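# Ease can-topped crate down roller lane to its stop

## Task

Move the crate along the roller lane until it sits against the stop at the end. It must never strike the stop or any arm at speed. The cans on its lid must stay where they are, and no arm may grip a can, alone or together with another arm. Arm feet (metres, heading in degrees counter-clockwise from +x): arm1 (-1.63, +0.62, +0.96) heading -79; arm2 (+0.16, +0.62, +0.81) heading -103; arm3 (+1.43, +0.62, +0.96) heading -89; arm4 (+1.45, -0.63, +0.84) heading +100; arm5 (+0.15, -0.70, +0.99) heading +85; arm6 (-0.53, -0.70, +0.75) heading +91. Afterwards every gripper must release and every arm must back away. The crate must stay at the stop on its own; it does not count if a robot is still holding it there.

## Robot and tools

Robots: six identical i2rt Big YAM arms (arm1 to arm6). Each has six revolute joints, a two-finger gripper and a wrist camera. arm1 to arm3 stand on the +y side (y=+0.62) and face roughly toward -y. arm4 to arm6 stand on the -y side (y about -0.63 to -0.70) and face roughly toward +y. The lane runs between the two rows. Reach is about 1.0 m from each arm's joint-1 axis. Joints move at different speeds, so the hand can sweep a wide, curved path between two postures. A fixed room camera, cam_high, looks down over the scene.

Frame: one shared scene frame. The origin is on the floor, +z is up, and lengths are in metres. Arm headings are in degrees counter-clockwise from +x. The hand point lies midway between the fingertips. The hand's z axis runs along the fingers and its y axis is the opening direction. No output line prints the poses of the arm feet.

execute_actions: the argument actions is a list holding one action, or nothing (an empty list only returns state and pictures). An action is an object keyed by arm name. Under each arm, joints maps joint names to absolute targets; these are not offsets. Arms listed in the same action start together and may finish at different moments. Joint names, units and allowed ranges:
- joint1_rad: -2.879 to 2.879. Turns the arm about its foot; positive is counter-clockwise seen from above. At 0 the arm extends along its foot's heading.
- joint2_rad: 0 to 3.141. Shoulder. At 0 the upper arm points back, about level; larger values lift it and bring it forward.
- joint3_rad: 0 to 3.019. Elbow. At 0 it is fully folded; larger values open it.
- joint4_rad: -1.692 to 1.57. Hand pitch; positive tilts the fingers up.
- joint5_rad: -1.57 to 1.57. Sideways hand swing; positive goes to the arm's right.
- joint6_rad: -2.094 to 2.094. Hand roll; positive is clockwise when viewed from behind the hand.
- gripper_m: 0 to 0.093 metres of fingertip gap.
Completion tolerances are ±0.045, 0.14, 0.09, 0.055, 0.03, 0.035 rad for joints 1 to 6, and ±0.003 m for the gripper. Any joint or arm you omit may still be driving toward its earlier target. An unknown key or an out-of-range number causes the whole call to be rejected, and nothing moves. The optional cameras argument lists camera names (arm1_cam_wrist … arm6_cam_wrist, cam_high, or all). Omitting it, or passing null or ["all"], returns every camera; [] returns none. The pictures line gives the order of the images. If a result reports a stop, any later motion, wait or finished_scene calls in the same reply are skipped.

wait: seconds from 0 to 10. It sends no new command and returns the same state and pictures as an empty action.

zoom_image: camera name plus region [x0, y0, x1, y1] in image pixels, with the origin at the top-left. The region can be at most 504 by 504. It only works on a camera that returned a full image in the latest result.

finished_scene: pass the current scene number. It ends the scene for good, and its result gives the next task. The goal must still hold at that moment.

Reading results: joint_status reports how each commanded motion ended.
- off_target: the joint stopped short and may still be pushing.
- contact_stop: the joint gave up its target and holds where it stopped.
- time_out: the same, except a joint may keep a target, or a nearby one clipped to at most 0.375/0.375/0.113/0.225/0.075/0.3 rad from its position, and keep pushing. It resumes moving if the obstruction goes away. To relieve it, send its reported position.
- not_followed, shown with a 'joint command not followed' line and usually a 'cause:' line: a self- or inter-arm collision check blocked those targets, and they may be retried on later actions. Gripper targets in the same action still run.
on_its_own lists joints that this call did not command; 'held at' is their held target, not their actual position. A joint carrying a load slowly sags. A target very close to the current position may produce no motion.

Heat: holding loads or pushing heats motors, and this continues while you deliberate. A MOTOR HOT line appears at 85 °C. At 100 °C that arm goes limp and drops: you get an OVER-TEMPERATURE FAULT, and its unfinished keys show limit_stop_at_motor_heat. Resend those targets once it has cooled.

Cameras: wrist cameras are fisheye, 504x504. cam_high is a pinhole camera with radial distortion, about 95° vertical field of view, at roughly (0.02, 1.59, 1.86), looking down toward -y. Calibration K and T_world_to_cam values are supplied and may be a few millimetres or about a degree off. Wrist-camera poses follow from the reported joint angles. With joints 1 and 6 at 0 and the hand level, the wrist camera sits above the hand and looks toward the fingertips.

The simulation continues while you think, and the robots keep their last command.

Avoid: robots pressing hard against each other (this fails and ends the run); heavy impacts; arms that keep shoving, since they do not stop on contact; the crate reaching the stop or an arm at speed; cans sliding or toppling, and gripping any can; anything leaving the work area or landing on the floor. Occasionally a loose object gets a brief push. When finished, open the grippers, withdraw the arms, and confirm the crate stays against the stop by itself.

Each tool is called as a command line: name --argument value for each argument, lists and objects as JSON in quotes; but a table of rows of numbers goes row by row, as --pt "numbers of a row", without its own name.

## Session

execute_actions --actions '[]' --cameras '["cam_high","arm1_cam_wrist","arm5_cam_wrist"]'

Scene clock: 0.00 s.
Motor temperatures (°C, as the motors report them): arm1=[24 26 25 25 22 23] | arm2=[22 24 26 21 24 24] | arm3=[24 22 23 21 25 24] | arm4=[24 25 26 24 23 21] | arm5=[21 21 24 23 24 23] | arm6=[21 26 24 21 24 23]
arm1.joint_positions: joint1_rad=-0.277 joint2_rad=+0.638 joint3_rad=+1.366 joint4_rad=-1.442 joint5_rad=-0.224 joint6_rad=+0.059 gripper_m=+0.095
arm1.joint_status: not commanded
arm1.hand: x=-1.6068 y=+0.3889 z=+1.4690 quat_wxyz=(-0.358, -0.655, -0.627, +0.225) (m; scene frame)
arm2.joint_positions: joint1_rad=+0.523 joint2_rad=+0.535 joint3_rad=+1.359 joint4_rad=-1.404 joint5_rad=-0.059 joint6_rad=-0.174 gripper_m=+0.095
arm2.joint_status: not commanded
arm2.hand: x=+0.2318 y=+0.4408 z=+1.3436 quat_wxyz=(-0.375, -0.445, -0.756, +0.301) (m; scene frame)
arm3.joint_positions: joint1_rad=+0.334 joint2_rad=+0.631 joint3_rad=+1.424 joint4_rad=-1.297 joint5_rad=+0.078 joint6_rad=-0.286 gripper_m=+0.095
arm3.joint_status: not commanded
arm3.hand: x=+1.4992 y=+0.3873 z=+1.5172 quat_wxyz=(-0.344, -0.408, -0.759, +0.372) (m; scene frame)
arm4.joint_positions: joint1_rad=-0.563 joint2_rad=+0.477 joint3_rad=+1.330 joint4_rad=-1.261 joint5_rad=+0.173 joint6_rad=-0.289 gripper_m=+0.094
arm4.joint_status: not commanded
arm4.hand: x=+1.5400 y=-0.4635 z=+1.3974 quat_wxyz=(-0.527, +0.527, -0.645, -0.171) (m; scene frame)
arm5.joint_positions: joint1_rad=-0.054 joint2_rad=+0.458 joint3_rad=+1.416 joint4_rad=-1.280 joint5_rad=+0.236 joint6_rad=-0.102 gripper_m=+0.094
arm5.joint_status: not commanded
arm5.hand: x=+0.2121 y=-0.5495 z=+1.5904 quat_wxyz=(-0.516, +0.508, -0.626, -0.290) (m; scene frame)
arm6.joint_positions: joint1_rad=-0.672 joint2_rad=+0.486 joint3_rad=+1.376 joint4_rad=-1.459 joint5_rad=+0.233 joint6_rad=-0.079 gripper_m=+0.094
arm6.joint_status: not commanded
arm6.hand: x=-0.3984 y=-0.5939 z=+1.2890 quat_wxyz=(-0.478, +0.369, -0.791, -0.102) (m; scene frame)
pictures: arm1_cam_wrist, arm5_cam_wrist, cam_high
camera_calibration (this result's frames):
arm1_cam_wrist: T_world_to_cam=[[-0.980437, -0.0366354, -0.193396, -1.27551], [0.00865529, 0.973552, -0.228301, -0.0274269], [0.196645, -0.225509, -0.954189, 1.92801], [0, 0, 0, 1]] pos_world=[-1.62945, 0.414756, 1.58674]
arm5_cam_wrist: T_world_to_cam=[[0.936723, -0.310718, 0.161258, -0.627112], [-0.160721, -0.790939, -0.59041, 0.541204], [0.310997, 0.527133, -0.79083, 1.60179], [0, 0, 0, 1]] pos_world=[0.176262, -0.611151, 1.6874]
Images, in order (width x height): arm1_cam_wrist 504x504, arm5_cam_wrist 504x504, cam_high 504x504.

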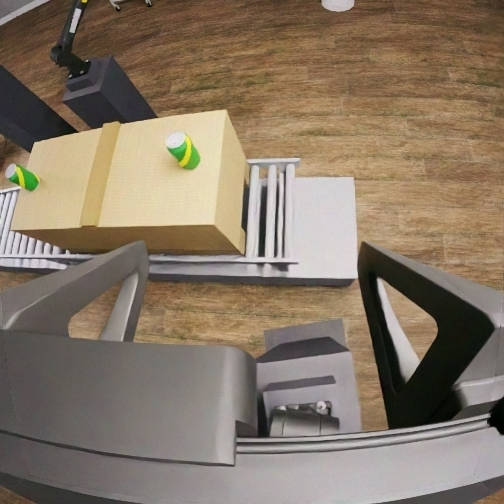

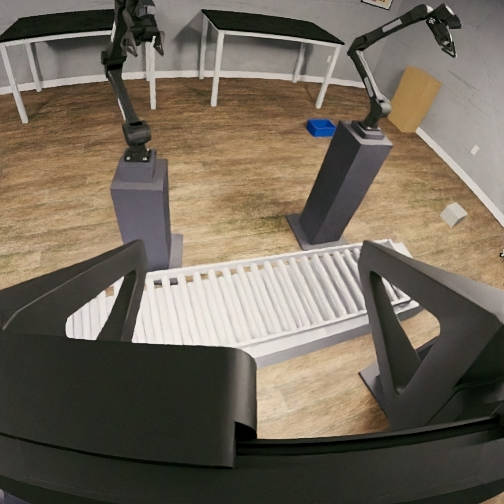

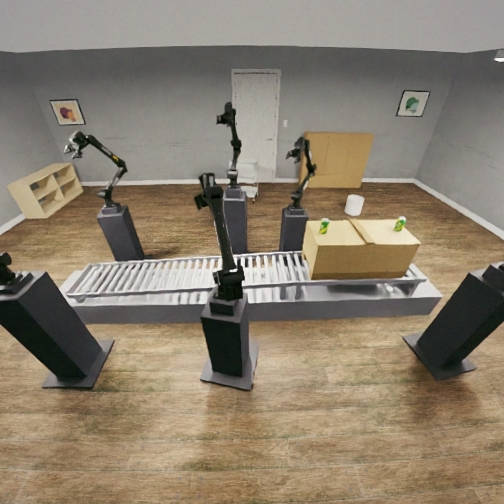

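execute_actions --actions '[{"arm6":{"joints":{"joint1_rad":0.57,"joint2_rad":2.26,"joint3_rad":2.4,"joint4_rad":-1.67,"joint5_rad":0,"joint6_rad":0.58}},"arm4":{"joints":{"joint1_rad":0.52,"joint2_rad":2.58,"joint3_rad":1.66,"joint4_rad":0.3,"joint5_rad":0,"joint6_rad":0,"gripper_m":0}},"arm2":{"joints":{"joint1_rad":-0.2,"joint2_rad":1.6,"joint3_rad":1.64,"joint4_rad":-1.5,"joint5_rad":0,"joint6_rad":-0.43}}}]' --cameras '["arm6_cam_wrist"]'

Scene clock: 5.13 s.
Motor temperatures (°C, as the motors report them): arm1=[24 26 26 25 22 23] | arm2=[22 24 27 22 24 24] | arm3=[24 22 24 21 25 24] | arm4=[24 25 26 24 23 21] | arm5=[21 21 25 23 24 23] | arm6=[21 27 25 21 24 23]
arm1.joint_positions: joint1_rad=-0.277 joint2_rad=+0.638 joint3_rad=+1.366 joint4_rad=-1.442 joint5_rad=-0.224 joint6_rad=+0.059 gripper_m=+0.095
arm1.joint_status: not commanded
arm1.hand: x=-1.6068 y=+0.3889 z=+1.4690 quat_wxyz=(-0.358, -0.655, -0.627, +0.225) (m; scene frame)
arm2.joint_positions: joint1_rad=-0.208 joint2_rad=+1.612 joint3_rad=+1.625 joint4_rad=-1.488 joint5_rad=+0.000 joint6_rad=-0.422 gripper_m=+0.095
arm2.joint_status: all done
arm2.hand: x=-0.0503 y=+0.1580 z=+1.0867 quat_wxyz=(-0.021, -0.710, -0.702, +0.050) (m; scene frame)
arm3.joint_positions: joint1_rad=+0.334 joint2_rad=+0.631 joint3_rad=+1.424 joint4_rad=-1.297 joint5_rad=+0.078 joint6_rad=-0.286 gripper_m=+0.095
arm3.joint_status: not commanded
arm3.hand: x=+1.4992 y=+0.3873 z=+1.5172 quat_wxyz=(-0.344, -0.408, -0.759, +0.372) (m; scene frame)
arm4.joint_positions: joint1_rad=+0.515 joint2_rad=+2.596 joint3_rad=+1.655 joint4_rad=+0.279 joint5_rad=-0.001 joint6_rad=-0.015 gripper_m=+0.000
arm4.joint_status: all done
arm4.hand: x=+0.9343 y=-0.0161 z=+0.6458 quat_wxyz=(-0.190, +0.818, -0.374, -0.393) (m; scene frame)
arm5.joint_positions: joint1_rad=-0.054 joint2_rad=+0.458 joint3_rad=+1.416 joint4_rad=-1.280 joint5_rad=+0.236 joint6_rad=-0.102 gripper_m=+0.094
arm5.joint_status: not commanded
arm5.hand: x=+0.2121 y=-0.5495 z=+1.5904 quat_wxyz=(-0.516, +0.508, -0.626, -0.290) (m; scene frame)
arm6.joint_positions: joint1_rad=+0.571 joint2_rad=+2.273 joint3_rad=+2.353 joint4_rad=-1.661 joint5_rad=-0.003 joint6_rad=+0.568 gripper_m=+0.094
arm6.joint_status: all done
arm6.hand: x=-0.9176 y=-0.1217 z=+0.9140 quat_wxyz=(+0.002, +0.716, -0.698, +0.005) (m; scene frame)
pictures: arm6_cam_wrist
camera_calibration (this result's frames):
arm6_cam_wrist: T_world_to_cam=[[0.999988, 0.00399921, 0.00292456, 0.918193], [0.00153481, -0.811302, 0.584625, -0.627174], [0.00471074, -0.584613, -0.811298, 0.801095], [0, 0, 0, 1]] pos_world=[-0.920993, -0.0441691, 1.0139]
Images, in order (width x height): arm6_cam_wrist 504x504.

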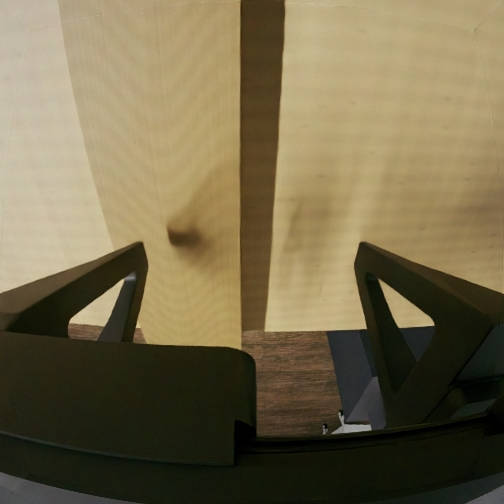

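execute_actions --actions '[{"arm6":{"joints":{"joint1_rad":0.615,"joint6_rad":0.63,"joint4_rad":-1.58}}}]' --cameras '["arm6_cam_wrist"]'

execute_actions --actions '[{"arm6":{"joints":{"joint2_rad":2.35}}}]' --cameras '["arm6_cam_wrist"]'

execute_actions --actions '[{"arm6":{"joints":{"joint1_rad":0.48,"joint6_rad":0.5}}}]' --cameras '["arm6_cam_wrist"]'

execute_actions --actions '[{"arm6":{"joints":{"joint1_rad":0.34,"joint6_rad":0.36}}}]' --cameras '["arm6_cam_wrist","cam_high"]'

Scene clock: 7.97 s.
Motor temperatures (°C, as the motors report them): arm1=[24 26 26 25 22 23] | arm2=[22 24 27 21 24 24] | arm3=[24 22 24 21 25 24] | arm4=[24 25 27 24 23 21] | arm5=[21 21 25 23 24 23] | arm6=[21 27 26 21 24 23]
arm1.joint_positions: joint1_rad=-0.277 joint2_rad=+0.638 joint3_rad=+1.366 joint4_rad=-1.442 joint5_rad=-0.224 joint6_rad=+0.059 gripper_m=+0.095
arm1.joint_status: not commanded
arm1.hand: x=-1.6068 y=+0.3889 z=+1.4690 quat_wxyz=(-0.358, -0.655, -0.627, +0.225) (m; scene frame)
arm2.joint_positions: joint1_rad=-0.208 joint2_rad=+1.612 joint3_rad=+1.625 joint4_rad=-1.488 joint5_rad=+0.000 joint6_rad=-0.422 gripper_m=+0.095
arm2.joint_status: not commanded
arm2.hand: x=-0.0503 y=+0.1580 z=+1.0867 quat_wxyz=(-0.021, -0.710, -0.702, +0.050) (m; scene frame)
arm3.joint_positions: joint1_rad=+0.334 joint2_rad=+0.631 joint3_rad=+1.424 joint4_rad=-1.297 joint5_rad=+0.078 joint6_rad=-0.286 gripper_m=+0.095
arm3.joint_status: not commanded
arm3.hand: x=+1.4992 y=+0.3873 z=+1.5172 quat_wxyz=(-0.344, -0.408, -0.759, +0.372) (m; scene frame)
arm4.joint_positions: joint1_rad=+0.515 joint2_rad=+2.596 joint3_rad=+1.655 joint4_rad=+0.279 joint5_rad=-0.001 joint6_rad=-0.015 gripper_m=+0.000
arm4.joint_status: not commanded
arm4.hand: x=+0.9343 y=-0.0161 z=+0.6458 quat_wxyz=(-0.190, +0.818, -0.374, -0.393) (m; scene frame)
arm5.joint_positions: joint1_rad=-0.054 joint2_rad=+0.458 joint3_rad=+1.416 joint4_rad=-1.280 joint5_rad=+0.236 joint6_rad=-0.102 gripper_m=+0.094
arm5.joint_status: not commanded
arm5.hand: x=+0.2121 y=-0.5495 z=+1.5904 quat_wxyz=(-0.516, +0.508, -0.626, -0.290) (m; scene frame)
arm6.joint_positions: joint1_rad=+0.615 joint2_rad=+2.273 joint3_rad=+2.353 joint4_rad=-1.598 joint5_rad=-0.003 joint6_rad=+0.618 gripper_m=+0.094
arm6.joint_status: all done
arm6.hand: x=-0.9513 y=-0.1267 z=+0.9142 quat_wxyz=(-0.003, +0.714, -0.700, -0.026) (m; scene frame)
pictures: arm6_cam_wrist
camera_calibration (this result's frames):
arm6_cam_wrist: T_world_to_cam=[[0.999423, -0.00202658, -0.0339099, 0.984245], [0.0167116, -0.839744, 0.542726, -0.58217], [-0.0295755, -0.542979, -0.839225, 0.796747], [0, 0, 0, 1]] pos_world=[-0.950384, -0.0542621, 1.01798]
Images, in order (width x height): arm6_cam_wrist 504x504.

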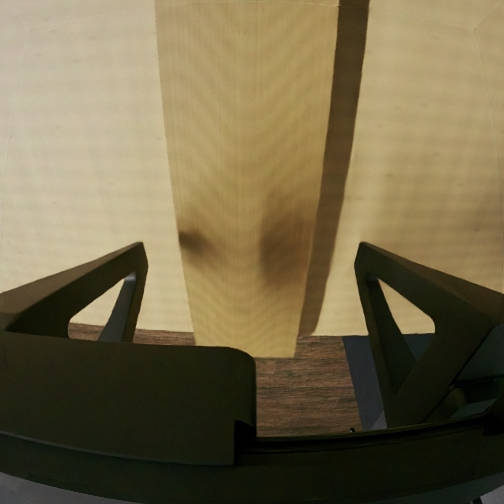

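Scene clock: 8.90 s.
Motor temperatures (°C, as the motors report them): arm1=[24 26 26 25 22 23] | arm2=[22 24 27 21 24 24] | arm3=[24 22 24 21 25 24] | arm4=[24 25 27 24 23 21] | arm5=[21 21 25 23 24 23] | arm6=[21 27 26 21 24 23]
arm1.joint_positions: joint1_rad=-0.277 joint2_rad=+0.638 joint3_rad=+1.366 joint4_rad=-1.442 joint5_rad=-0.224 joint6_rad=+0.059 gripper_m=+0.095
arm1.joint_status: not commanded
arm1.hand: x=-1.6068 y=+0.3889 z=+1.4690 quat_wxyz=(-0.358, -0.655, -0.627, +0.225) (m; scene frame)
arm2.joint_positions: joint1_rad=-0.208 joint2_rad=+1.612 joint3_rad=+1.625 joint4_rad=-1.488 joint5_rad=+0.000 joint6_rad=-0.422 gripper_m=+0.095
arm2.joint_status: not commanded
arm2.hand: x=-0.0503 y=+0.1580 z=+1.0867 quat_wxyz=(-0.021, -0.710, -0.702, +0.050) (m; scene frame)
arm3.joint_positions: joint1_rad=+0.334 joint2_rad=+0.631 joint3_rad=+1.424 joint4_rad=-1.297 joint5_rad=+0.078 joint6_rad=-0.286 gripper_m=+0.095
arm3.joint_status: not commanded
arm3.hand: x=+1.4992 y=+0.3873 z=+1.5172 quat_wxyz=(-0.344, -0.408, -0.759, +0.372) (m; scene frame)
arm4.joint_positions: joint1_rad=+0.515 joint2_rad=+2.596 joint3_rad=+1.655 joint4_rad=+0.279 joint5_rad=-0.001 joint6_rad=-0.015 gripper_m=+0.000
arm4.joint_status: not commanded
arm4.hand: x=+0.9343 y=-0.0161 z=+0.6458 quat_wxyz=(-0.190, +0.818, -0.374, -0.393) (m; scene frame)
arm5.joint_positions: joint1_rad=-0.054 joint2_rad=+0.458 joint3_rad=+1.416 joint4_rad=-1.280 joint5_rad=+0.236 joint6_rad=-0.102 gripper_m=+0.094
arm5.joint_status: not commanded
arm5.hand: x=+0.2121 y=-0.5495 z=+1.5904 quat_wxyz=(-0.516, +0.508, -0.626, -0.290) (m; scene frame)
arm6.joint_positions: joint1_rad=+0.615 joint2_rad=+2.327 joint3_rad=+2.369 joint4_rad=-1.596 joint5_rad=-0.001 joint6_rad=+0.621 gripper_m=+0.094
arm6.joint_status: all done
arm6.hand: x=-0.9539 y=-0.1224 z=+0.8830 quat_wxyz=(-0.001, +0.713, -0.701, -0.008) (m; scene frame)
pictures: arm6_cam_wrist
camera_calibration (this result's frames):
arm6_cam_wrist: T_world_to_cam=[[0.999923, -0.00580415, -0.010949, 0.965545], [0.00140614, -0.824685, 0.56559, -0.594535], [-0.0123122, -0.565562, -0.824614, 0.773545], [0, 0, 0, 1]] pos_world=[-0.955111, -0.0472123, 0.984711]
Images, in order (width x height): arm6_cam_wrist 504x504.

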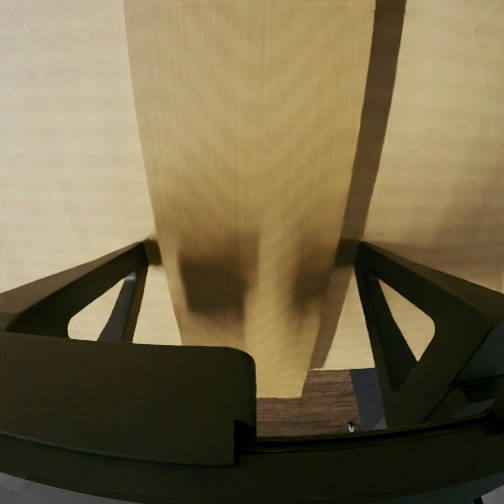

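Scene clock: 10.83 s.
Motor temperatures (°C, as the motors report them): arm1=[24 26 26 25 22 23] | arm2=[22 24 28 21 24 24] | arm3=[24 22 25 21 25 24] | arm4=[24 25 27 24 23 21] | arm5=[21 21 25 23 24 23] | arm6=[21 28 27 21 24 23]
arm1.joint_positions: joint1_rad=-0.277 joint2_rad=+0.638 joint3_rad=+1.366 joint4_rad=-1.442 joint5_rad=-0.224 joint6_rad=+0.059 gripper_m=+0.095
arm1.joint_status: not commanded
arm1.hand: x=-1.6068 y=+0.3889 z=+1.4690 quat_wxyz=(-0.358, -0.655, -0.627, +0.225) (m; scene frame)
arm2.joint_positions: joint1_rad=-0.208 joint2_rad=+1.612 joint3_rad=+1.625 joint4_rad=-1.488 joint5_rad=+0.000 joint6_rad=-0.422 gripper_m=+0.095
arm2.joint_status: not commanded
arm2.hand: x=-0.0503 y=+0.1580 z=+1.0867 quat_wxyz=(-0.021, -0.710, -0.702, +0.050) (m; scene frame)
arm3.joint_positions: joint1_rad=+0.334 joint2_rad=+0.631 joint3_rad=+1.424 joint4_rad=-1.297 joint5_rad=+0.078 joint6_rad=-0.286 gripper_m=+0.095
arm3.joint_status: not commanded
arm3.hand: x=+1.4992 y=+0.3873 z=+1.5172 quat_wxyz=(-0.344, -0.408, -0.759, +0.372) (m; scene frame)
arm4.joint_positions: joint1_rad=+0.515 joint2_rad=+2.596 joint3_rad=+1.655 joint4_rad=+0.279 joint5_rad=-0.001 joint6_rad=-0.015 gripper_m=+0.000
arm4.joint_status: not commanded
arm4.hand: x=+0.9343 y=-0.0161 z=+0.6458 quat_wxyz=(-0.190, +0.818, -0.374, -0.393) (m; scene frame)
arm5.joint_positions: joint1_rad=-0.054 joint2_rad=+0.458 joint3_rad=+1.416 joint4_rad=-1.280 joint5_rad=+0.236 joint6_rad=-0.102 gripper_m=+0.094
arm5.joint_status: not commanded
arm5.hand: x=+0.2121 y=-0.5495 z=+1.5904 quat_wxyz=(-0.516, +0.508, -0.626, -0.290) (m; scene frame)
arm6.joint_positions: joint1_rad=+0.553 joint2_rad=+2.327 joint3_rad=+2.369 joint4_rad=-1.602 joint5_rad=-0.021 joint6_rad=+0.509 gripper_m=+0.094
arm6.joint_status: joint1_rad time_out (moved -0.061 of -0.135); the others done
arm6.on_its_own: joint1_rad reads +0.553 and still pushes toward +0.480 since a time_out
arm6.hand: x=-0.9200 y=-0.1007 z=+0.8830 quat_wxyz=(+0.009, +0.730, -0.683, -0.007) (m; scene frame)
pictures: arm6_cam_wrist
camera_calibration (this result's frames):
arm6_cam_wrist: T_world_to_cam=[[0.998697, 0.0452701, -0.0235771, 0.946928], [0.0505682, -0.814772, 0.577572, -0.541085], [0.00693679, -0.578012, -0.815999, 0.795134], [0, 0, 0, 1]] pos_world=[-0.923848, -0.0241319, 0.98367]
Images, in order (width x height): arm6_cam_wrist 504x504.

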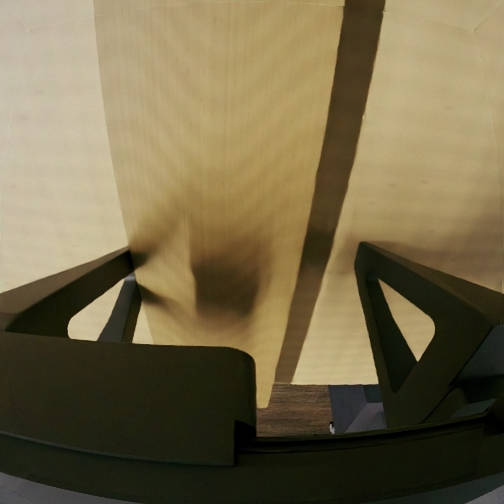

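not run: a stop came earlier in this reply.

execute_actions --actions '[{"arm6":{"joints":{"joint1_rad":0.34,"joint6_rad":0.42,"joint2_rad":2.37}}}]' --cameras '["arm6_cam_wrist"]'

execute_actions --actions '[{"arm6":{"joints":{"joint1_rad":0.2,"joint6_rad":0.26}}}]' --cameras '["arm6_cam_wrist"]'

execute_actions --actions '[{"arm6":{"joints":{"joint1_rad":0.06,"joint6_rad":0.1}}}]' --cameras '["arm6_cam_wrist"]'

execute_actions --actions '[{"arm6":{"joints":{"joint1_rad":-0.06,"joint6_rad":-0.05}}}]' --cameras '["arm6_cam_wrist","cam_high"]'

Scene clock: 15.37 s.
Motor temperatures (°C, as the motors report them): arm1=[24 26 27 25 22 23] | arm2=[22 25 28 21 24 24] | arm3=[24 22 25 21 25 24] | arm4=[24 26 27 24 23 21] | arm5=[21 21 26 23 24 23] | arm6=[21 28 28 21 24 23]
arm1.joint_positions: joint1_rad=-0.277 joint2_rad=+0.638 joint3_rad=+1.366 joint4_rad=-1.442 joint5_rad=-0.224 joint6_rad=+0.059 gripper_m=+0.095
arm1.joint_status: not commanded
arm1.hand: x=-1.6068 y=+0.3889 z=+1.4690 quat_wxyz=(-0.358, -0.655, -0.627, +0.225) (m; scene frame)
arm2.joint_positions: joint1_rad=-0.208 joint2_rad=+1.612 joint3_rad=+1.625 joint4_rad=-1.488 joint5_rad=+0.000 joint6_rad=-0.422 gripper_m=+0.095
arm2.joint_status: not commanded
arm2.hand: x=-0.0503 y=+0.1580 z=+1.0867 quat_wxyz=(-0.021, -0.710, -0.702, +0.050) (m; scene frame)
arm3.joint_positions: joint1_rad=+0.334 joint2_rad=+0.631 joint3_rad=+1.424 joint4_rad=-1.297 joint5_rad=+0.078 joint6_rad=-0.286 gripper_m=+0.095
arm3.joint_status: not commanded
arm3.hand: x=+1.4992 y=+0.3873 z=+1.5172 quat_wxyz=(-0.344, -0.408, -0.759, +0.372) (m; scene frame)
arm4.joint_positions: joint1_rad=+0.515 joint2_rad=+2.596 joint3_rad=+1.655 joint4_rad=+0.279 joint5_rad=-0.001 joint6_rad=-0.015 gripper_m=+0.000
arm4.joint_status: not commanded
arm4.hand: x=+0.9343 y=-0.0161 z=+0.6458 quat_wxyz=(-0.190, +0.818, -0.374, -0.393) (m; scene frame)
arm5.joint_positions: joint1_rad=-0.054 joint2_rad=+0.458 joint3_rad=+1.416 joint4_rad=-1.280 joint5_rad=+0.236 joint6_rad=-0.102 gripper_m=+0.094
arm5.joint_status: not commanded
arm5.hand: x=+0.2121 y=-0.5495 z=+1.5904 quat_wxyz=(-0.516, +0.508, -0.626, -0.290) (m; scene frame)
arm6.joint_positions: joint1_rad=+0.344 joint2_rad=+2.328 joint3_rad=+2.369 joint4_rad=-1.608 joint5_rad=+0.002 joint6_rad=+0.416 gripper_m=+0.094
arm6.joint_status: all done
arm6.hand: x=-0.7825 y=-0.0321 z=+0.8824 quat_wxyz=(-0.002, +0.689, -0.724, +0.000) (m; scene frame)
pictures: arm6_cam_wrist
camera_calibration (this result's frames):
arm6_cam_wrist: T_world_to_cam=[[0.997471, -0.0710739, 0.000915343, 0.780157], [-0.058775, -0.817486, 0.572942, -0.573312], [-0.0399729, -0.571546, -0.819596, 0.800008], [0, 0, 0, 1]] pos_world=[-0.779901, 0.0440162, 0.983444]
Images, in order (width x height): arm6_cam_wrist 504x504.

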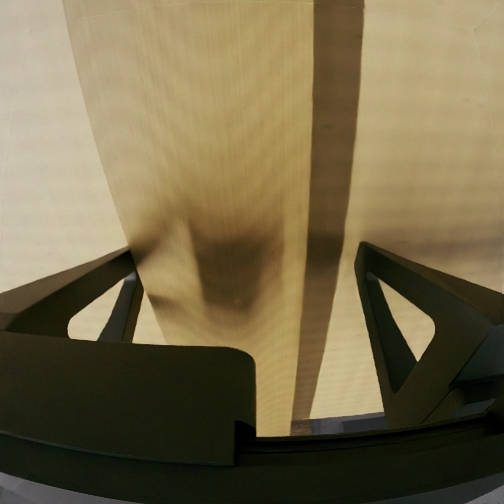

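Scene clock: 17.47 s.
Motor temperatures (°C, as the motors report them): arm1=[24 26 27 25 22 23] | arm2=[22 25 29 21 24 24] | arm3=[24 22 25 21 25 24] | arm4=[24 26 27 24 23 21] | arm5=[21 21 26 23 24 23] | arm6=[21 28 28 21 24 23]
arm1.joint_positions: joint1_rad=-0.277 joint2_rad=+0.638 joint3_rad=+1.366 joint4_rad=-1.442 joint5_rad=-0.224 joint6_rad=+0.059 gripper_m=+0.095
arm1.joint_status: not commanded
arm1.hand: x=-1.6068 y=+0.3889 z=+1.4690 quat_wxyz=(-0.358, -0.655, -0.627, +0.225) (m; scene frame)
arm2.joint_positions: joint1_rad=-0.208 joint2_rad=+1.612 joint3_rad=+1.625 joint4_rad=-1.488 joint5_rad=+0.000 joint6_rad=-0.422 gripper_m=+0.095
arm2.joint_status: not commanded
arm2.hand: x=-0.0503 y=+0.1580 z=+1.0867 quat_wxyz=(-0.021, -0.710, -0.702, +0.050) (m; scene frame)
arm3.joint_positions: joint1_rad=+0.334 joint2_rad=+0.631 joint3_rad=+1.424 joint4_rad=-1.297 joint5_rad=+0.078 joint6_rad=-0.286 gripper_m=+0.095
arm3.joint_status: not commanded
arm3.hand: x=+1.4992 y=+0.3873 z=+1.5172 quat_wxyz=(-0.344, -0.408, -0.759, +0.372) (m; scene frame)
arm4.joint_positions: joint1_rad=+0.515 joint2_rad=+2.596 joint3_rad=+1.655 joint4_rad=+0.279 joint5_rad=-0.001 joint6_rad=-0.015 gripper_m=+0.000
arm4.joint_status: not commanded
arm4.hand: x=+0.9343 y=-0.0161 z=+0.6458 quat_wxyz=(-0.190, +0.818, -0.374, -0.393) (m; scene frame)
arm5.joint_positions: joint1_rad=-0.054 joint2_rad=+0.458 joint3_rad=+1.416 joint4_rad=-1.280 joint5_rad=+0.236 joint6_rad=-0.102 gripper_m=+0.094
arm5.joint_status: not commanded
arm5.hand: x=+0.2121 y=-0.5495 z=+1.5904 quat_wxyz=(-0.516, +0.508, -0.626, -0.290) (m; scene frame)
arm6.joint_positions: joint1_rad=+0.231 joint2_rad=+2.328 joint3_rad=+2.369 joint4_rad=-1.623 joint5_rad=-0.007 joint6_rad=+0.266 gripper_m=+0.094
arm6.joint_status: all done
arm6.hand: x=-0.7064 y=-0.0116 z=+0.8826 quat_wxyz=(+0.006, +0.702, -0.712, +0.004) (m; scene frame)
pictures: arm6_cam_wrist
camera_calibration (this result's frames):
arm6_cam_wrist: T_world_to_cam=[[0.999381, -0.0349767, -0.00376595, 0.711682], [-0.0261064, -0.809138, 0.587038, -0.541442], [-0.0235799, -0.586577, -0.80955, 0.817414], [0, 0, 0, 1]] pos_world=[-0.706102, 0.0662669, 0.982265]
Images, in order (width x height): arm6_cam_wrist 504x504.

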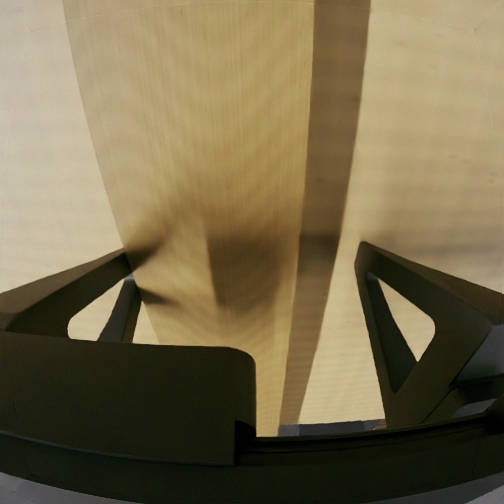

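Scene clock: 19.53 s.
Motor temperatures (°C, as the motors report them): arm1=[24 26 27 25 22 23] | arm2=[22 25 29 21 24 24] | arm3=[24 22 25 21 25 24] | arm4=[24 26 27 24 23 21] | arm5=[21 21 26 23 24 23] | arm6=[21 28 28 21 24 23]
arm1.joint_positions: joint1_rad=-0.277 joint2_rad=+0.638 joint3_rad=+1.366 joint4_rad=-1.442 joint5_rad=-0.224 joint6_rad=+0.059 gripper_m=+0.095
arm1.joint_status: not commanded
arm1.hand: x=-1.6068 y=+0.3889 z=+1.4690 quat_wxyz=(-0.358, -0.655, -0.627, +0.225) (m; scene frame)
arm2.joint_positions: joint1_rad=-0.208 joint2_rad=+1.612 joint3_rad=+1.625 joint4_rad=-1.488 joint5_rad=+0.000 joint6_rad=-0.422 gripper_m=+0.095
arm2.joint_status: not commanded
arm2.hand: x=-0.0503 y=+0.1580 z=+1.0867 quat_wxyz=(-0.021, -0.710, -0.702, +0.050) (m; scene frame)
arm3.joint_positions: joint1_rad=+0.334 joint2_rad=+0.631 joint3_rad=+1.424 joint4_rad=-1.297 joint5_rad=+0.078 joint6_rad=-0.286 gripper_m=+0.095
arm3.joint_status: not commanded
arm3.hand: x=+1.4992 y=+0.3873 z=+1.5172 quat_wxyz=(-0.344, -0.408, -0.759, +0.372) (m; scene frame)
arm4.joint_positions: joint1_rad=+0.515 joint2_rad=+2.596 joint3_rad=+1.655 joint4_rad=+0.279 joint5_rad=-0.001 joint6_rad=-0.015 gripper_m=+0.000
arm4.joint_status: not commanded
arm4.hand: x=+0.9343 y=-0.0161 z=+0.6458 quat_wxyz=(-0.190, +0.818, -0.374, -0.393) (m; scene frame)
arm5.joint_positions: joint1_rad=-0.054 joint2_rad=+0.458 joint3_rad=+1.416 joint4_rad=-1.280 joint5_rad=+0.236 joint6_rad=-0.102 gripper_m=+0.094
arm5.joint_status: not commanded
arm5.hand: x=+0.2121 y=-0.5495 z=+1.5904 quat_wxyz=(-0.516, +0.508, -0.626, -0.290) (m; scene frame)
arm6.joint_positions: joint1_rad=+0.055 joint2_rad=+2.328 joint3_rad=+2.369 joint4_rad=-1.599 joint5_rad=+0.005 joint6_rad=+0.111 gripper_m=+0.094
arm6.joint_status: all done
arm6.hand: x=-0.5821 y=+0.0151 z=+0.8827 quat_wxyz=(-0.006, +0.695, -0.719, -0.003) (m; scene frame)
pictures: arm6_cam_wrist
camera_calibration (this result's frames):
arm6_cam_wrist: T_world_to_cam=[[0.998475, -0.0551133, 0.00317676, 0.581975], [-0.0472447, -0.82332, 0.565607, -0.509878], [-0.028557, -0.564895, -0.824669, 0.846286], [0, 0, 0, 1]] pos_world=[-0.581009, 0.0903441, 0.984447]
Images, in order (width x height): arm6_cam_wrist 504x504.

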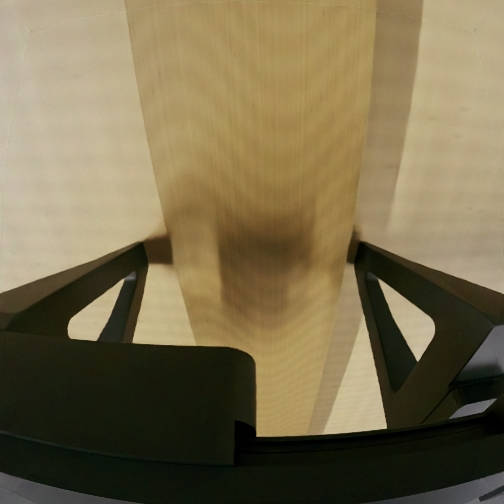

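Scene clock: 21.40 s.
Motor temperatures (°C, as the motors report them): arm1=[24 26 27 25 22 23] | arm2=[22 25 29 21 24 24] | arm3=[24 22 25 21 25 24] | arm4=[24 26 27 24 23 21] | arm5=[21 21 26 23 24 23] | arm6=[21 29 28 21 24 23]
arm1.joint_positions: joint1_rad=-0.277 joint2_rad=+0.638 joint3_rad=+1.366 joint4_rad=-1.442 joint5_rad=-0.224 joint6_rad=+0.059 gripper_m=+0.095
arm1.joint_status: not commanded
arm1.hand: x=-1.6068 y=+0.3889 z=+1.4690 quat_wxyz=(-0.358, -0.655, -0.627, +0.225) (m; scene frame)
arm2.joint_positions: joint1_rad=-0.208 joint2_rad=+1.612 joint3_rad=+1.625 joint4_rad=-1.488 joint5_rad=+0.000 joint6_rad=-0.422 gripper_m=+0.095
arm2.joint_status: not commanded
arm2.hand: x=-0.0503 y=+0.1580 z=+1.0867 quat_wxyz=(-0.021, -0.710, -0.702, +0.050) (m; scene frame)
arm3.joint_positions: joint1_rad=+0.334 joint2_rad=+0.631 joint3_rad=+1.424 joint4_rad=-1.297 joint5_rad=+0.078 joint6_rad=-0.286 gripper_m=+0.095
arm3.joint_status: not commanded
arm3.hand: x=+1.4992 y=+0.3873 z=+1.5172 quat_wxyz=(-0.344, -0.408, -0.759, +0.372) (m; scene frame)
arm4.joint_positions: joint1_rad=+0.515 joint2_rad=+2.596 joint3_rad=+1.655 joint4_rad=+0.279 joint5_rad=-0.001 joint6_rad=-0.015 gripper_m=+0.000
arm4.joint_status: not commanded
arm4.hand: x=+0.9343 y=-0.0161 z=+0.6458 quat_wxyz=(-0.190, +0.818, -0.374, -0.393) (m; scene frame)
arm5.joint_positions: joint1_rad=-0.054 joint2_rad=+0.458 joint3_rad=+1.416 joint4_rad=-1.280 joint5_rad=+0.236 joint6_rad=-0.102 gripper_m=+0.094
arm5.joint_status: not commanded
arm5.hand: x=+0.2121 y=-0.5495 z=+1.5904 quat_wxyz=(-0.516, +0.508, -0.626, -0.290) (m; scene frame)
arm6.joint_positions: joint1_rad=-0.060 joint2_rad=+2.328 joint3_rad=+2.369 joint4_rad=-1.593 joint5_rad=+0.004 joint6_rad=-0.042 gripper_m=+0.094
arm6.joint_status: all done
arm6.hand: x=-0.4996 y=+0.0181 z=+0.8829 quat_wxyz=(-0.009, +0.709, -0.705, -0.004) (m; scene frame)
pictures: arm6_cam_wrist, cam_high
camera_calibration (this result's frames):
arm6_cam_wrist: T_world_to_cam=[[0.999843, -0.0170189, 0.00487514, 0.498334], [-0.0168224, -0.827562, 0.561123, -0.484353], [-0.00551524, -0.561117, -0.827718, 0.864611], [0, 0, 0, 1]] pos_world=[-0.501635, 0.0927964, 0.985006]
Images, in order (width x height): arm6_cam_wrist 504x504, cam_high 504x504.

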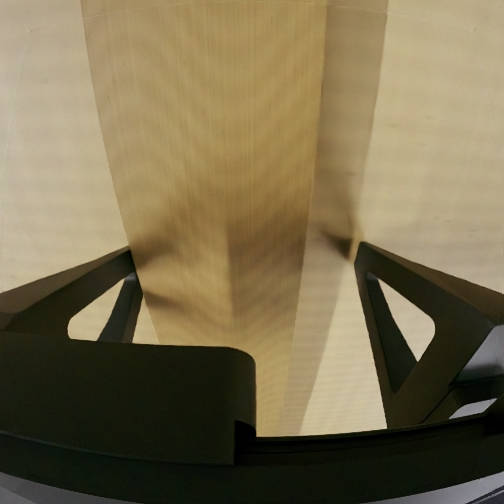

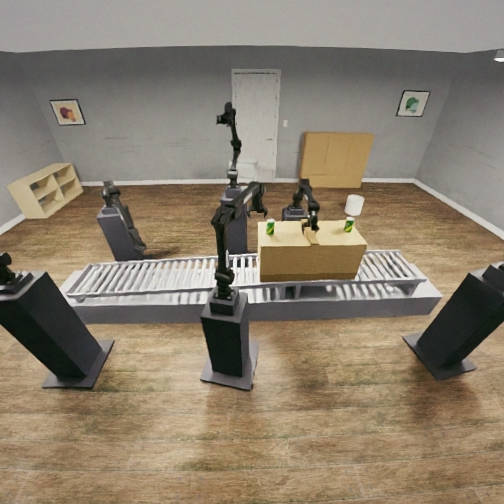

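execute_actions --actions '[{"arm6":{"joints":{"joint1_rad":-0.16,"joint6_rad":-0.15,"joint2_rad":2.4,"gripper_m":0.075}},"arm2":{"joints":{"joint1_rad":0.1,"joint2_rad":1.3}}}]' --cameras '["arm6_cam_wrist"]'

execute_actions --actions '[{"arm6":{"joints":{"joint1_rad":-0.25,"joint6_rad":-0.27}}}]' --cameras '[]'

execute_actions --actions '[{"arm6":{"joints":{"joint1_rad":-0.34,"joint6_rad":-0.38,"joint2_rad":2.43}}}]' --cameras '[]'

execute_actions --actions '[{"arm6":{"joints":{"joint1_rad":-0.44,"joint6_rad":-0.5}}}]' --cameras '["arm6_cam_wrist","cam_high"]'

Scene clock: 27.10 s.
Motor temperatures (°C, as the motors report them): arm1=[24 26 28 25 22 23] | arm2=[22 25 29 21 24 24] | arm3=[24 22 26 21 25 24] | arm4=[24 27 27 24 23 21] | arm5=[21 21 26 23 24 23] | arm6=[21 29 29 21 24 23]
arm1.joint_positions: joint1_rad=-0.277 joint2_rad=+0.638 joint3_rad=+1.366 joint4_rad=-1.442 joint5_rad=-0.224 joint6_rad=+0.059 gripper_m=+0.095
arm1.joint_status: not commanded
arm1.hand: x=-1.6068 y=+0.3889 z=+1.4690 quat_wxyz=(-0.358, -0.655, -0.627, +0.225) (m; scene frame)
arm2.joint_positions: joint1_rad=+0.105 joint2_rad=+1.300 joint3_rad=+1.625 joint4_rad=-1.489 joint5_rad=-0.002 joint6_rad=-0.424 gripper_m=+0.095
arm2.joint_status: all done
arm2.hand: x=+0.1113 y=+0.1812 z=+1.2294 quat_wxyz=(-0.103, -0.579, -0.788, +0.182) (m; scene frame)
arm3.joint_positions: joint1_rad=+0.334 joint2_rad=+0.631 joint3_rad=+1.424 joint4_rad=-1.297 joint5_rad=+0.078 joint6_rad=-0.286 gripper_m=+0.095
arm3.joint_status: not commanded
arm3.hand: x=+1.4992 y=+0.3873 z=+1.5172 quat_wxyz=(-0.344, -0.408, -0.759, +0.372) (m; scene frame)
arm4.joint_positions: joint1_rad=+0.515 joint2_rad=+2.596 joint3_rad=+1.655 joint4_rad=+0.279 joint5_rad=-0.001 joint6_rad=-0.015 gripper_m=+0.000
arm4.joint_status: not commanded
arm4.hand: x=+0.9343 y=-0.0161 z=+0.6458 quat_wxyz=(-0.190, +0.818, -0.374, -0.393) (m; scene frame)
arm5.joint_positions: joint1_rad=-0.054 joint2_rad=+0.458 joint3_rad=+1.416 joint4_rad=-1.280 joint5_rad=+0.236 joint6_rad=-0.102 gripper_m=+0.094
arm5.joint_status: not commanded
arm5.hand: x=+0.2121 y=-0.5495 z=+1.5904 quat_wxyz=(-0.516, +0.508, -0.626, -0.290) (m; scene frame)
arm6.joint_positions: joint1_rad=-0.320 joint2_rad=+2.366 joint3_rad=+2.424 joint4_rad=-1.505 joint5_rad=+0.023 joint6_rad=-0.259 gripper_m=+0.075
arm6.joint_status: joint1_rad off_target (ended at -0.321, target -0.160); joint6_rad off_target (ended at -0.259, target -0.150); the others done
arm6.hand: x=-0.3029 y=+0.0181 z=+0.8801 quat_wxyz=(-0.060, +0.691, -0.720, -0.019) (m; scene frame)
pictures: arm6_cam_wrist
camera_calibration (this result's frames):
arm6_cam_wrist: T_world_to_cam=[[0.996586, -0.0648634, 0.0510736, 0.260897], [-0.0814176, -0.874637, 0.477893, -0.424963], [0.013673, -0.48042, -0.876932, 0.910979], [0, 0, 0, 1]] pos_world=[-0.307062, 0.0828867, 0.988629]
Images, in order (width x height): arm6_cam_wrist 504x504.

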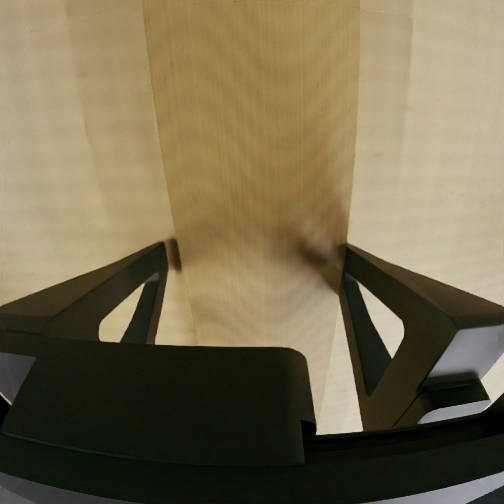

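Scene clock: 28.97 s.
Motor temperatures (°C, as the motors report them): arm1=[24 26 28 25 22 23] | arm2=[22 25 30 21 24 24] | arm3=[24 22 26 21 25 24] | arm4=[24 27 27 24 23 21] | arm5=[21 21 26 23 24 23] | arm6=[21 29 28 21 24 23]
arm1.joint_positions: joint1_rad=-0.277 joint2_rad=+0.638 joint3_rad=+1.366 joint4_rad=-1.442 joint5_rad=-0.224 joint6_rad=+0.059 gripper_m=+0.095
arm1.joint_status: not commanded
arm1.hand: x=-1.6068 y=+0.3889 z=+1.4690 quat_wxyz=(-0.358, -0.655, -0.627, +0.225) (m; scene frame)
arm2.joint_positions: joint1_rad=+0.105 joint2_rad=+1.300 joint3_rad=+1.625 joint4_rad=-1.489 joint5_rad=-0.002 joint6_rad=-0.424 gripper_m=+0.095
arm2.joint_status: not commanded
arm2.hand: x=+0.1113 y=+0.1812 z=+1.2294 quat_wxyz=(-0.103, -0.579, -0.788, +0.182) (m; scene frame)
arm3.joint_positions: joint1_rad=+0.334 joint2_rad=+0.631 joint3_rad=+1.424 joint4_rad=-1.297 joint5_rad=+0.078 joint6_rad=-0.286 gripper_m=+0.095
arm3.joint_status: not commanded
arm3.hand: x=+1.4992 y=+0.3873 z=+1.5172 quat_wxyz=(-0.344, -0.408, -0.759, +0.372) (m; scene frame)
arm4.joint_positions: joint1_rad=+0.515 joint2_rad=+2.596 joint3_rad=+1.655 joint4_rad=+0.279 joint5_rad=-0.001 joint6_rad=-0.015 gripper_m=+0.000
arm4.joint_status: not commanded
arm4.hand: x=+0.9343 y=-0.0161 z=+0.6458 quat_wxyz=(-0.190, +0.818, -0.374, -0.393) (m; scene frame)
arm5.joint_positions: joint1_rad=-0.054 joint2_rad=+0.458 joint3_rad=+1.416 joint4_rad=-1.280 joint5_rad=+0.236 joint6_rad=-0.102 gripper_m=+0.094
arm5.joint_status: not commanded
arm5.hand: x=+0.2121 y=-0.5495 z=+1.5904 quat_wxyz=(-0.516, +0.508, -0.626, -0.290) (m; scene frame)
arm6.joint_positions: joint1_rad=-0.325 joint2_rad=+2.366 joint3_rad=+2.424 joint4_rad=-1.505 joint5_rad=+0.018 joint6_rad=-0.272 gripper_m=+0.075
arm6.joint_status: joint1_rad time_out (moved -0.004 of +0.070); the others done
arm6.on_its_own: joint1_rad reads -0.325 and still pushes toward -0.250 since a time_out
arm6.hand: x=-0.3004 y=+0.0173 z=+0.8801 quat_wxyz=(-0.059, +0.694, -0.717, -0.021) (m; scene frame)
pictures: none
No camera images: the call's "cameras" was empty. Leave "cameras" out to get every camera's image.

not run: a stop came earlier in this reply.

not run: a stop came earlier in this reply.

execute_actions --actions '[{"arm6":{"joints":{"joint1_rad":-0.34,"joint6_rad":-0.4,"joint2_rad":2.43,"joint4_rad":-1.66}}}]' --cameras '[]'

execute_actions --actions '[{"arm6":{"joints":{"joint1_rad":-0.47,"joint6_rad":-0.54}}}]' --cameras '["arm6_cam_wrist","cam_high"]'

Scene clock: 32.37 s.
Motor temperatures (°C, as the motors report them): arm1=[24 26 28 25 22 23] | arm2=[22 25 30 21 24 24] | arm3=[24 22 26 21 25 24] | arm4=[24 27 27 24 23 21] | arm5=[21 21 26 23 24 23] | arm6=[21 29 28 22 24 23]
arm1.joint_positions: joint1_rad=-0.277 joint2_rad=+0.638 joint3_rad=+1.366 joint4_rad=-1.442 joint5_rad=-0.224 joint6_rad=+0.059 gripper_m=+0.095
arm1.joint_status: not commanded
arm1.hand: x=-1.6068 y=+0.3889 z=+1.4690 quat_wxyz=(-0.358, -0.655, -0.627, +0.225) (m; scene frame)
arm2.joint_positions: joint1_rad=+0.105 joint2_rad=+1.300 joint3_rad=+1.625 joint4_rad=-1.489 joint5_rad=-0.002 joint6_rad=-0.424 gripper_m=+0.095
arm2.joint_status: not commanded
arm2.hand: x=+0.1113 y=+0.1812 z=+1.2294 quat_wxyz=(-0.103, -0.579, -0.788, +0.182) (m; scene frame)
arm3.joint_positions: joint1_rad=+0.334 joint2_rad=+0.631 joint3_rad=+1.424 joint4_rad=-1.297 joint5_rad=+0.078 joint6_rad=-0.286 gripper_m=+0.095
arm3.joint_status: not commanded
arm3.hand: x=+1.4992 y=+0.3873 z=+1.5172 quat_wxyz=(-0.344, -0.408, -0.759, +0.372) (m; scene frame)
arm4.joint_positions: joint1_rad=+0.515 joint2_rad=+2.596 joint3_rad=+1.655 joint4_rad=+0.279 joint5_rad=-0.001 joint6_rad=-0.015 gripper_m=+0.000
arm4.joint_status: not commanded
arm4.hand: x=+0.9343 y=-0.0161 z=+0.6458 quat_wxyz=(-0.190, +0.818, -0.374, -0.393) (m; scene frame)
arm5.joint_positions: joint1_rad=-0.054 joint2_rad=+0.458 joint3_rad=+1.416 joint4_rad=-1.280 joint5_rad=+0.236 joint6_rad=-0.102 gripper_m=+0.094
arm5.joint_status: not commanded
arm5.hand: x=+0.2121 y=-0.5495 z=+1.5904 quat_wxyz=(-0.516, +0.508, -0.626, -0.290) (m; scene frame)
arm6.joint_positions: joint1_rad=-0.383 joint2_rad=+2.389 joint3_rad=+2.462 joint4_rad=-1.517 joint5_rad=+0.006 joint6_rad=-0.430 gripper_m=+0.075
arm6.joint_status: joint4_rad time_out (moved -0.012 of -0.155); the others done
arm6.on_its_own: joint4_rad reads -1.517 and still pushes toward -1.660 since a time_out
arm6.hand: x=-0.2597 y=+0.0087 z=+0.8782 quat_wxyz=(-0.060, +0.730, -0.681, -0.021) (m; scene frame)
pictures: none
No camera images: the call's "cameras" was empty. Leave "cameras" out to get every camera's image.

not run: a stop came earlier in this reply.

execute_actions --actions '[{"arm6":{"joints":{"joint1_rad":-0.44,"joint6_rad":-0.48,"gripper_m":0.09}}}]' --cameras '[]'

execute_actions --actions '[{"arm6":{"joints":{"joint1_rad":-0.56,"joint6_rad":-0.6}}}]' --cameras '["arm6_cam_wrist","cam_high"]'

Scene clock: 35.27 s.
Motor temperatures (°C, as the motors report them): arm1=[24 26 28 25 22 23] | arm2=[22 25 30 21 24 24] | arm3=[24 22 26 21 25 24] | arm4=[24 27 27 24 23 21] | arm5=[21 21 26 23 24 23] | arm6=[21 29 28 22 24 23]
arm1.joint_positions: joint1_rad=-0.277 joint2_rad=+0.638 joint3_rad=+1.366 joint4_rad=-1.442 joint5_rad=-0.224 joint6_rad=+0.059 gripper_m=+0.095
arm1.joint_status: not commanded
arm1.hand: x=-1.6068 y=+0.3889 z=+1.4690 quat_wxyz=(-0.358, -0.655, -0.627, +0.225) (m; scene frame)
arm2.joint_positions: joint1_rad=+0.105 joint2_rad=+1.300 joint3_rad=+1.625 joint4_rad=-1.489 joint5_rad=-0.002 joint6_rad=-0.424 gripper_m=+0.095
arm2.joint_status: not commanded
arm2.hand: x=+0.1113 y=+0.1812 z=+1.2294 quat_wxyz=(-0.103, -0.579, -0.788, +0.182) (m; scene frame)
arm3.joint_positions: joint1_rad=+0.334 joint2_rad=+0.631 joint3_rad=+1.424 joint4_rad=-1.297 joint5_rad=+0.078 joint6_rad=-0.286 gripper_m=+0.095
arm3.joint_status: not commanded
arm3.hand: x=+1.4992 y=+0.3873 z=+1.5172 quat_wxyz=(-0.344, -0.408, -0.759, +0.372) (m; scene frame)
arm4.joint_positions: joint1_rad=+0.515 joint2_rad=+2.596 joint3_rad=+1.655 joint4_rad=+0.279 joint5_rad=-0.001 joint6_rad=-0.015 gripper_m=+0.000
arm4.joint_status: not commanded
arm4.hand: x=+0.9343 y=-0.0161 z=+0.6458 quat_wxyz=(-0.190, +0.818, -0.374, -0.393) (m; scene frame)
arm5.joint_positions: joint1_rad=-0.054 joint2_rad=+0.458 joint3_rad=+1.416 joint4_rad=-1.280 joint5_rad=+0.236 joint6_rad=-0.102 gripper_m=+0.094
arm5.joint_status: not commanded
arm5.hand: x=+0.2121 y=-0.5495 z=+1.5904 quat_wxyz=(-0.516, +0.508, -0.626, -0.290) (m; scene frame)
arm6.joint_positions: joint1_rad=-0.504 joint2_rad=+2.394 joint3_rad=+2.461 joint4_rad=-1.521 joint5_rad=-0.009 joint6_rad=-0.496 gripper_m=+0.090
arm6.joint_status: joint1_rad off_target (ended at -0.504, target -0.440); the others done
arm6.on_its_own: joint4_rad reads -1.521 and still pushes toward -1.660 since a time_out
arm6.hand: x=-0.1792 y=-0.0288 z=+0.8739 quat_wxyz=(-0.055, +0.711, -0.700, -0.021) (m; scene frame)
pictures: none
No camera images: the call's "cameras" was empty. Leave "cameras" out to get every camera's image.

Scene clock: 36.67 s.
Motor temperatures (°C, as the motors report them): arm1=[24 26 28 25 22 23] | arm2=[22 25 30 21 24 24] | arm3=[24 22 26 21 25 24] | arm4=[24 27 27 24 23 21] | arm5=[21 21 26 23 24 23] | arm6=[21 29 28 22 24 23]
arm1.joint_positions: joint1_rad=-0.277 joint2_rad=+0.638 joint3_rad=+1.366 joint4_rad=-1.442 joint5_rad=-0.224 joint6_rad=+0.059 gripper_m=+0.095
arm1.joint_status: not commanded
arm1.hand: x=-1.6068 y=+0.3889 z=+1.4690 quat_wxyz=(-0.358, -0.655, -0.627, +0.225) (m; scene frame)
arm2.joint_positions: joint1_rad=+0.105 joint2_rad=+1.300 joint3_rad=+1.625 joint4_rad=-1.489 joint5_rad=-0.002 joint6_rad=-0.424 gripper_m=+0.095
arm2.joint_status: not commanded
arm2.hand: x=+0.1113 y=+0.1812 z=+1.2294 quat_wxyz=(-0.103, -0.579, -0.788, +0.182) (m; scene frame)
arm3.joint_positions: joint1_rad=+0.334 joint2_rad=+0.631 joint3_rad=+1.424 joint4_rad=-1.297 joint5_rad=+0.078 joint6_rad=-0.286 gripper_m=+0.095
arm3.joint_status: not commanded
arm3.hand: x=+1.4992 y=+0.3873 z=+1.5172 quat_wxyz=(-0.344, -0.408, -0.759, +0.372) (m; scene frame)
arm4.joint_positions: joint1_rad=+0.515 joint2_rad=+2.596 joint3_rad=+1.655 joint4_rad=+0.279 joint5_rad=-0.001 joint6_rad=-0.015 gripper_m=+0.000
arm4.joint_status: not commanded
arm4.hand: x=+0.9343 y=-0.0161 z=+0.6458 quat_wxyz=(-0.190, +0.818, -0.374, -0.393) (m; scene frame)
arm5.joint_positions: joint1_rad=-0.054 joint2_rad=+0.458 joint3_rad=+1.416 joint4_rad=-1.280 joint5_rad=+0.236 joint6_rad=-0.102 gripper_m=+0.094
arm5.joint_status: not commanded
arm5.hand: x=+0.2121 y=-0.5495 z=+1.5904 quat_wxyz=(-0.516, +0.508, -0.626, -0.290) (m; scene frame)
arm6.joint_positions: joint1_rad=-0.581 joint2_rad=+2.394 joint3_rad=+2.454 joint4_rad=-1.532 joint5_rad=-0.018 joint6_rad=-0.617 gripper_m=+0.090
arm6.joint_status: all done
arm6.on_its_own: joint4_rad reads -1.532 and still pushes toward -1.660 since a time_out
arm6.hand: x=-0.1315 y=-0.0606 z=+0.8714 quat_wxyz=(-0.047, +0.727, -0.685, -0.018) (m; scene frame)
pictures: arm6_cam_wrist, cam_high
camera_calibration (this result's frames):
arm6_cam_wrist: T_world_to_cam=[[0.998526, 0.0355587, 0.0410078, 0.100518], [0.0103959, -0.866824, 0.498505, -0.48106], [0.0532728, -0.497344, -0.865916, 0.857787], [0, 0, 0, 1]] pos_world=[-0.141065, 0.00604655, 0.978461]
Images, in order (width x height): arm6_cam_wrist 504x504, cam_high 504x504.

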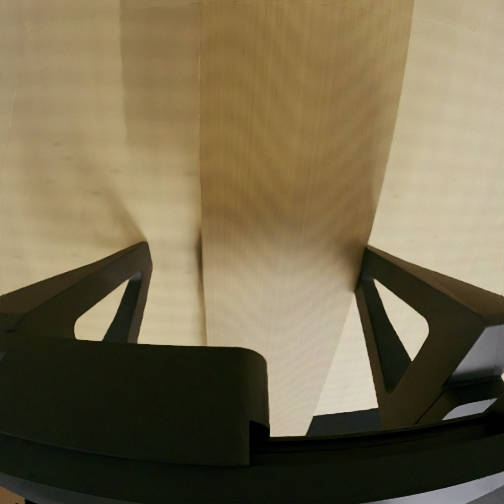

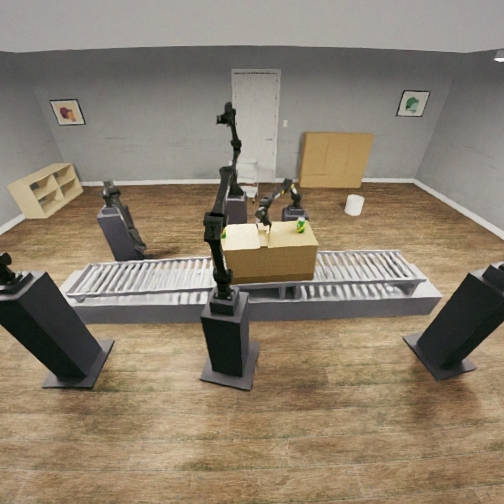

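execute_actions --actions '[{"arm6":{"joints":{"joint1_rad":-0.65,"joint6_rad":-0.68,"joint2_rad":2.45}},"arm2":{"joints":{"joint1_rad":-0.09,"joint6_rad":-0.32,"joint3_rad":1.52,"joint2_rad":1.6,"joint4_rad":-1.4}}}]' --cameras '["arm6_cam_wrist"]'

execute_actions --actions '[{"arm2":{"joints":{"joint2_rad":1.9,"joint4_rad":-1.2}}}]' --cameras '["arm2_cam_wrist"]'

Scene clock: 39.77 s.
Motor temperatures (°C, as the motors report them): arm1=[24 26 28 25 22 23] | arm2=[22 25 30 21 24 24] | arm3=[24 22 26 21 25 24] | arm4=[24 27 27 24 23 21] | arm5=[21 21 26 23 24 23] | arm6=[21 29 27 22 24 23]
arm1.joint_positions: joint1_rad=-0.277 joint2_rad=+0.638 joint3_rad=+1.366 joint4_rad=-1.442 joint5_rad=-0.224 joint6_rad=+0.059 gripper_m=+0.095
arm1.joint_status: not commanded
arm1.hand: x=-1.6068 y=+0.3889 z=+1.4690 quat_wxyz=(-0.358, -0.655, -0.627, +0.225) (m; scene frame)
arm2.joint_positions: joint1_rad=-0.097 joint2_rad=+1.604 joint3_rad=+1.504 joint4_rad=-1.409 joint5_rad=+0.000 joint6_rad=-0.328 gripper_m=+0.095
arm2.joint_status: all done
arm2.hand: x=+0.0064 y=+0.1491 z=+1.0438 quat_wxyz=(-0.017, -0.705, -0.709, +0.034) (m; scene frame)
arm3.joint_positions: joint1_rad=+0.334 joint2_rad=+0.631 joint3_rad=+1.424 joint4_rad=-1.297 joint5_rad=+0.078 joint6_rad=-0.286 gripper_m=+0.095
arm3.joint_status: not commanded
arm3.hand: x=+1.4992 y=+0.3873 z=+1.5172 quat_wxyz=(-0.344, -0.408, -0.759, +0.372) (m; scene frame)
arm4.joint_positions: joint1_rad=+0.515 joint2_rad=+2.596 joint3_rad=+1.655 joint4_rad=+0.279 joint5_rad=-0.001 joint6_rad=-0.015 gripper_m=+0.000
arm4.joint_status: not commanded
arm4.hand: x=+0.9343 y=-0.0161 z=+0.6458 quat_wxyz=(-0.190, +0.818, -0.374, -0.393) (m; scene frame)
arm5.joint_positions: joint1_rad=-0.054 joint2_rad=+0.458 joint3_rad=+1.416 joint4_rad=-1.280 joint5_rad=+0.236 joint6_rad=-0.102 gripper_m=+0.094
arm5.joint_status: not commanded
arm5.hand: x=+0.2121 y=-0.5495 z=+1.5904 quat_wxyz=(-0.516, +0.508, -0.626, -0.290) (m; scene frame)
arm6.joint_positions: joint1_rad=-0.669 joint2_rad=+2.402 joint3_rad=+2.460 joint4_rad=-1.541 joint5_rad=-0.024 joint6_rad=-0.677 gripper_m=+0.090
arm6.joint_status: all done
arm6.on_its_own: joint4_rad reads -1.541 and still pushes toward -1.660 since a time_out
arm6.hand: x=-0.0786 y=-0.0980 z=+0.8677 quat_wxyz=(-0.043, +0.717, -0.695, -0.016) (m; scene frame)
pictures: arm6_cam_wrist
camera_calibration (this result's frames):
arm6_cam_wrist: T_world_to_cam=[[0.99936, 0.00870454, 0.0346962, 0.052069], [-0.0100354, -0.862767, 0.505501, -0.519523], [0.0343349, -0.505526, -0.862128, 0.827653], [0, 0, 0, 1]] pos_world=[-0.0856668, -0.030281, 0.974356]
Images, in order (width x height): arm6_cam_wrist 504x504.

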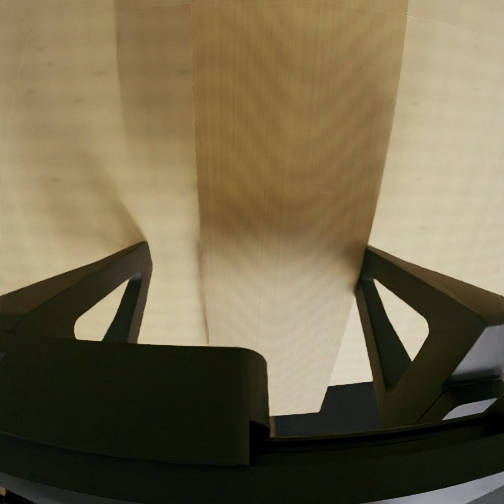

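Scene clock: 41.07 s.
Motor temperatures (°C, as the motors report them): arm1=[24 26 29 25 22 23] | arm2=[22 25 30 21 24 24] | arm3=[24 22 26 21 25 24] | arm4=[24 27 27 24 23 21] | arm5=[21 21 26 23 24 23] | arm6=[21 30 27 22 24 23]
arm1.joint_positions: joint1_rad=-0.277 joint2_rad=+0.638 joint3_rad=+1.366 joint4_rad=-1.442 joint5_rad=-0.224 joint6_rad=+0.059 gripper_m=+0.095
arm1.joint_status: not commanded
arm1.hand: x=-1.6068 y=+0.3889 z=+1.4690 quat_wxyz=(-0.358, -0.655, -0.627, +0.225) (m; scene frame)
arm2.joint_positions: joint1_rad=-0.097 joint2_rad=+1.911 joint3_rad=+1.504 joint4_rad=-1.211 joint5_rad=+0.000 joint6_rad=-0.328 gripper_m=+0.095
arm2.joint_status: all done
arm2.hand: x=-0.0111 y=+0.0960 z=+0.8895 quat_wxyz=(+0.007, -0.705, -0.709, -0.015) (m; scene frame)
arm3.joint_positions: joint1_rad=+0.334 joint2_rad=+0.631 joint3_rad=+1.424 joint4_rad=-1.297 joint5_rad=+0.078 joint6_rad=-0.286 gripper_m=+0.095
arm3.joint_status: not commanded
arm3.hand: x=+1.4992 y=+0.3873 z=+1.5172 quat_wxyz=(-0.344, -0.408, -0.759, +0.372) (m; scene frame)
arm4.joint_positions: joint1_rad=+0.515 joint2_rad=+2.596 joint3_rad=+1.655 joint4_rad=+0.279 joint5_rad=-0.001 joint6_rad=-0.015 gripper_m=+0.000
arm4.joint_status: not commanded
arm4.hand: x=+0.9343 y=-0.0161 z=+0.6458 quat_wxyz=(-0.190, +0.818, -0.374, -0.393) (m; scene frame)
arm5.joint_positions: joint1_rad=-0.054 joint2_rad=+0.458 joint3_rad=+1.416 joint4_rad=-1.280 joint5_rad=+0.236 joint6_rad=-0.102 gripper_m=+0.094
arm5.joint_status: not commanded
arm5.hand: x=+0.2121 y=-0.5495 z=+1.5904 quat_wxyz=(-0.516, +0.508, -0.626, -0.290) (m; scene frame)
arm6.joint_positions: joint1_rad=-0.669 joint2_rad=+2.402 joint3_rad=+2.460 joint4_rad=-1.541 joint5_rad=-0.024 joint6_rad=-0.677 gripper_m=+0.090
arm6.joint_status: not commanded
arm6.on_its_own: joint4_rad reads -1.541 and still pushes toward -1.660 since a time_out
arm6.hand: x=-0.0786 y=-0.0980 z=+0.8677 quat_wxyz=(-0.043, +0.717, -0.695, -0.016) (m; scene frame)
pictures: arm2_cam_wrist
camera_calibration (this result's frames):
arm2_cam_wrist: T_world_to_cam=[[-0.999872, -0.00543041, -0.0150392, 0.00261435], [-0.0135003, 0.790701, 0.612053, -0.618405], [0.00856781, 0.612178, -0.790674, 0.772528], [0, 0, 0, 1]] pos_world=[-0.0123535, 0.016063, 0.989353]
Images, in order (width x height): arm2_cam_wrist 504x504.

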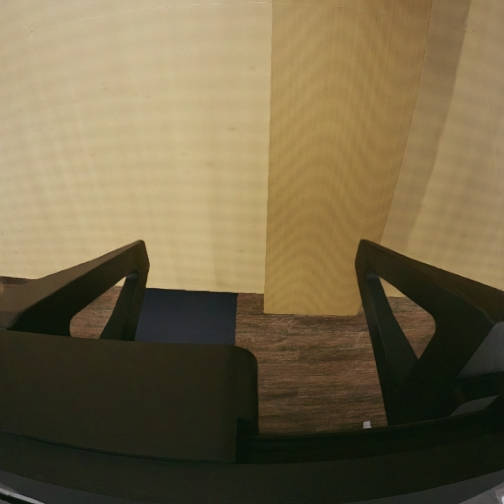

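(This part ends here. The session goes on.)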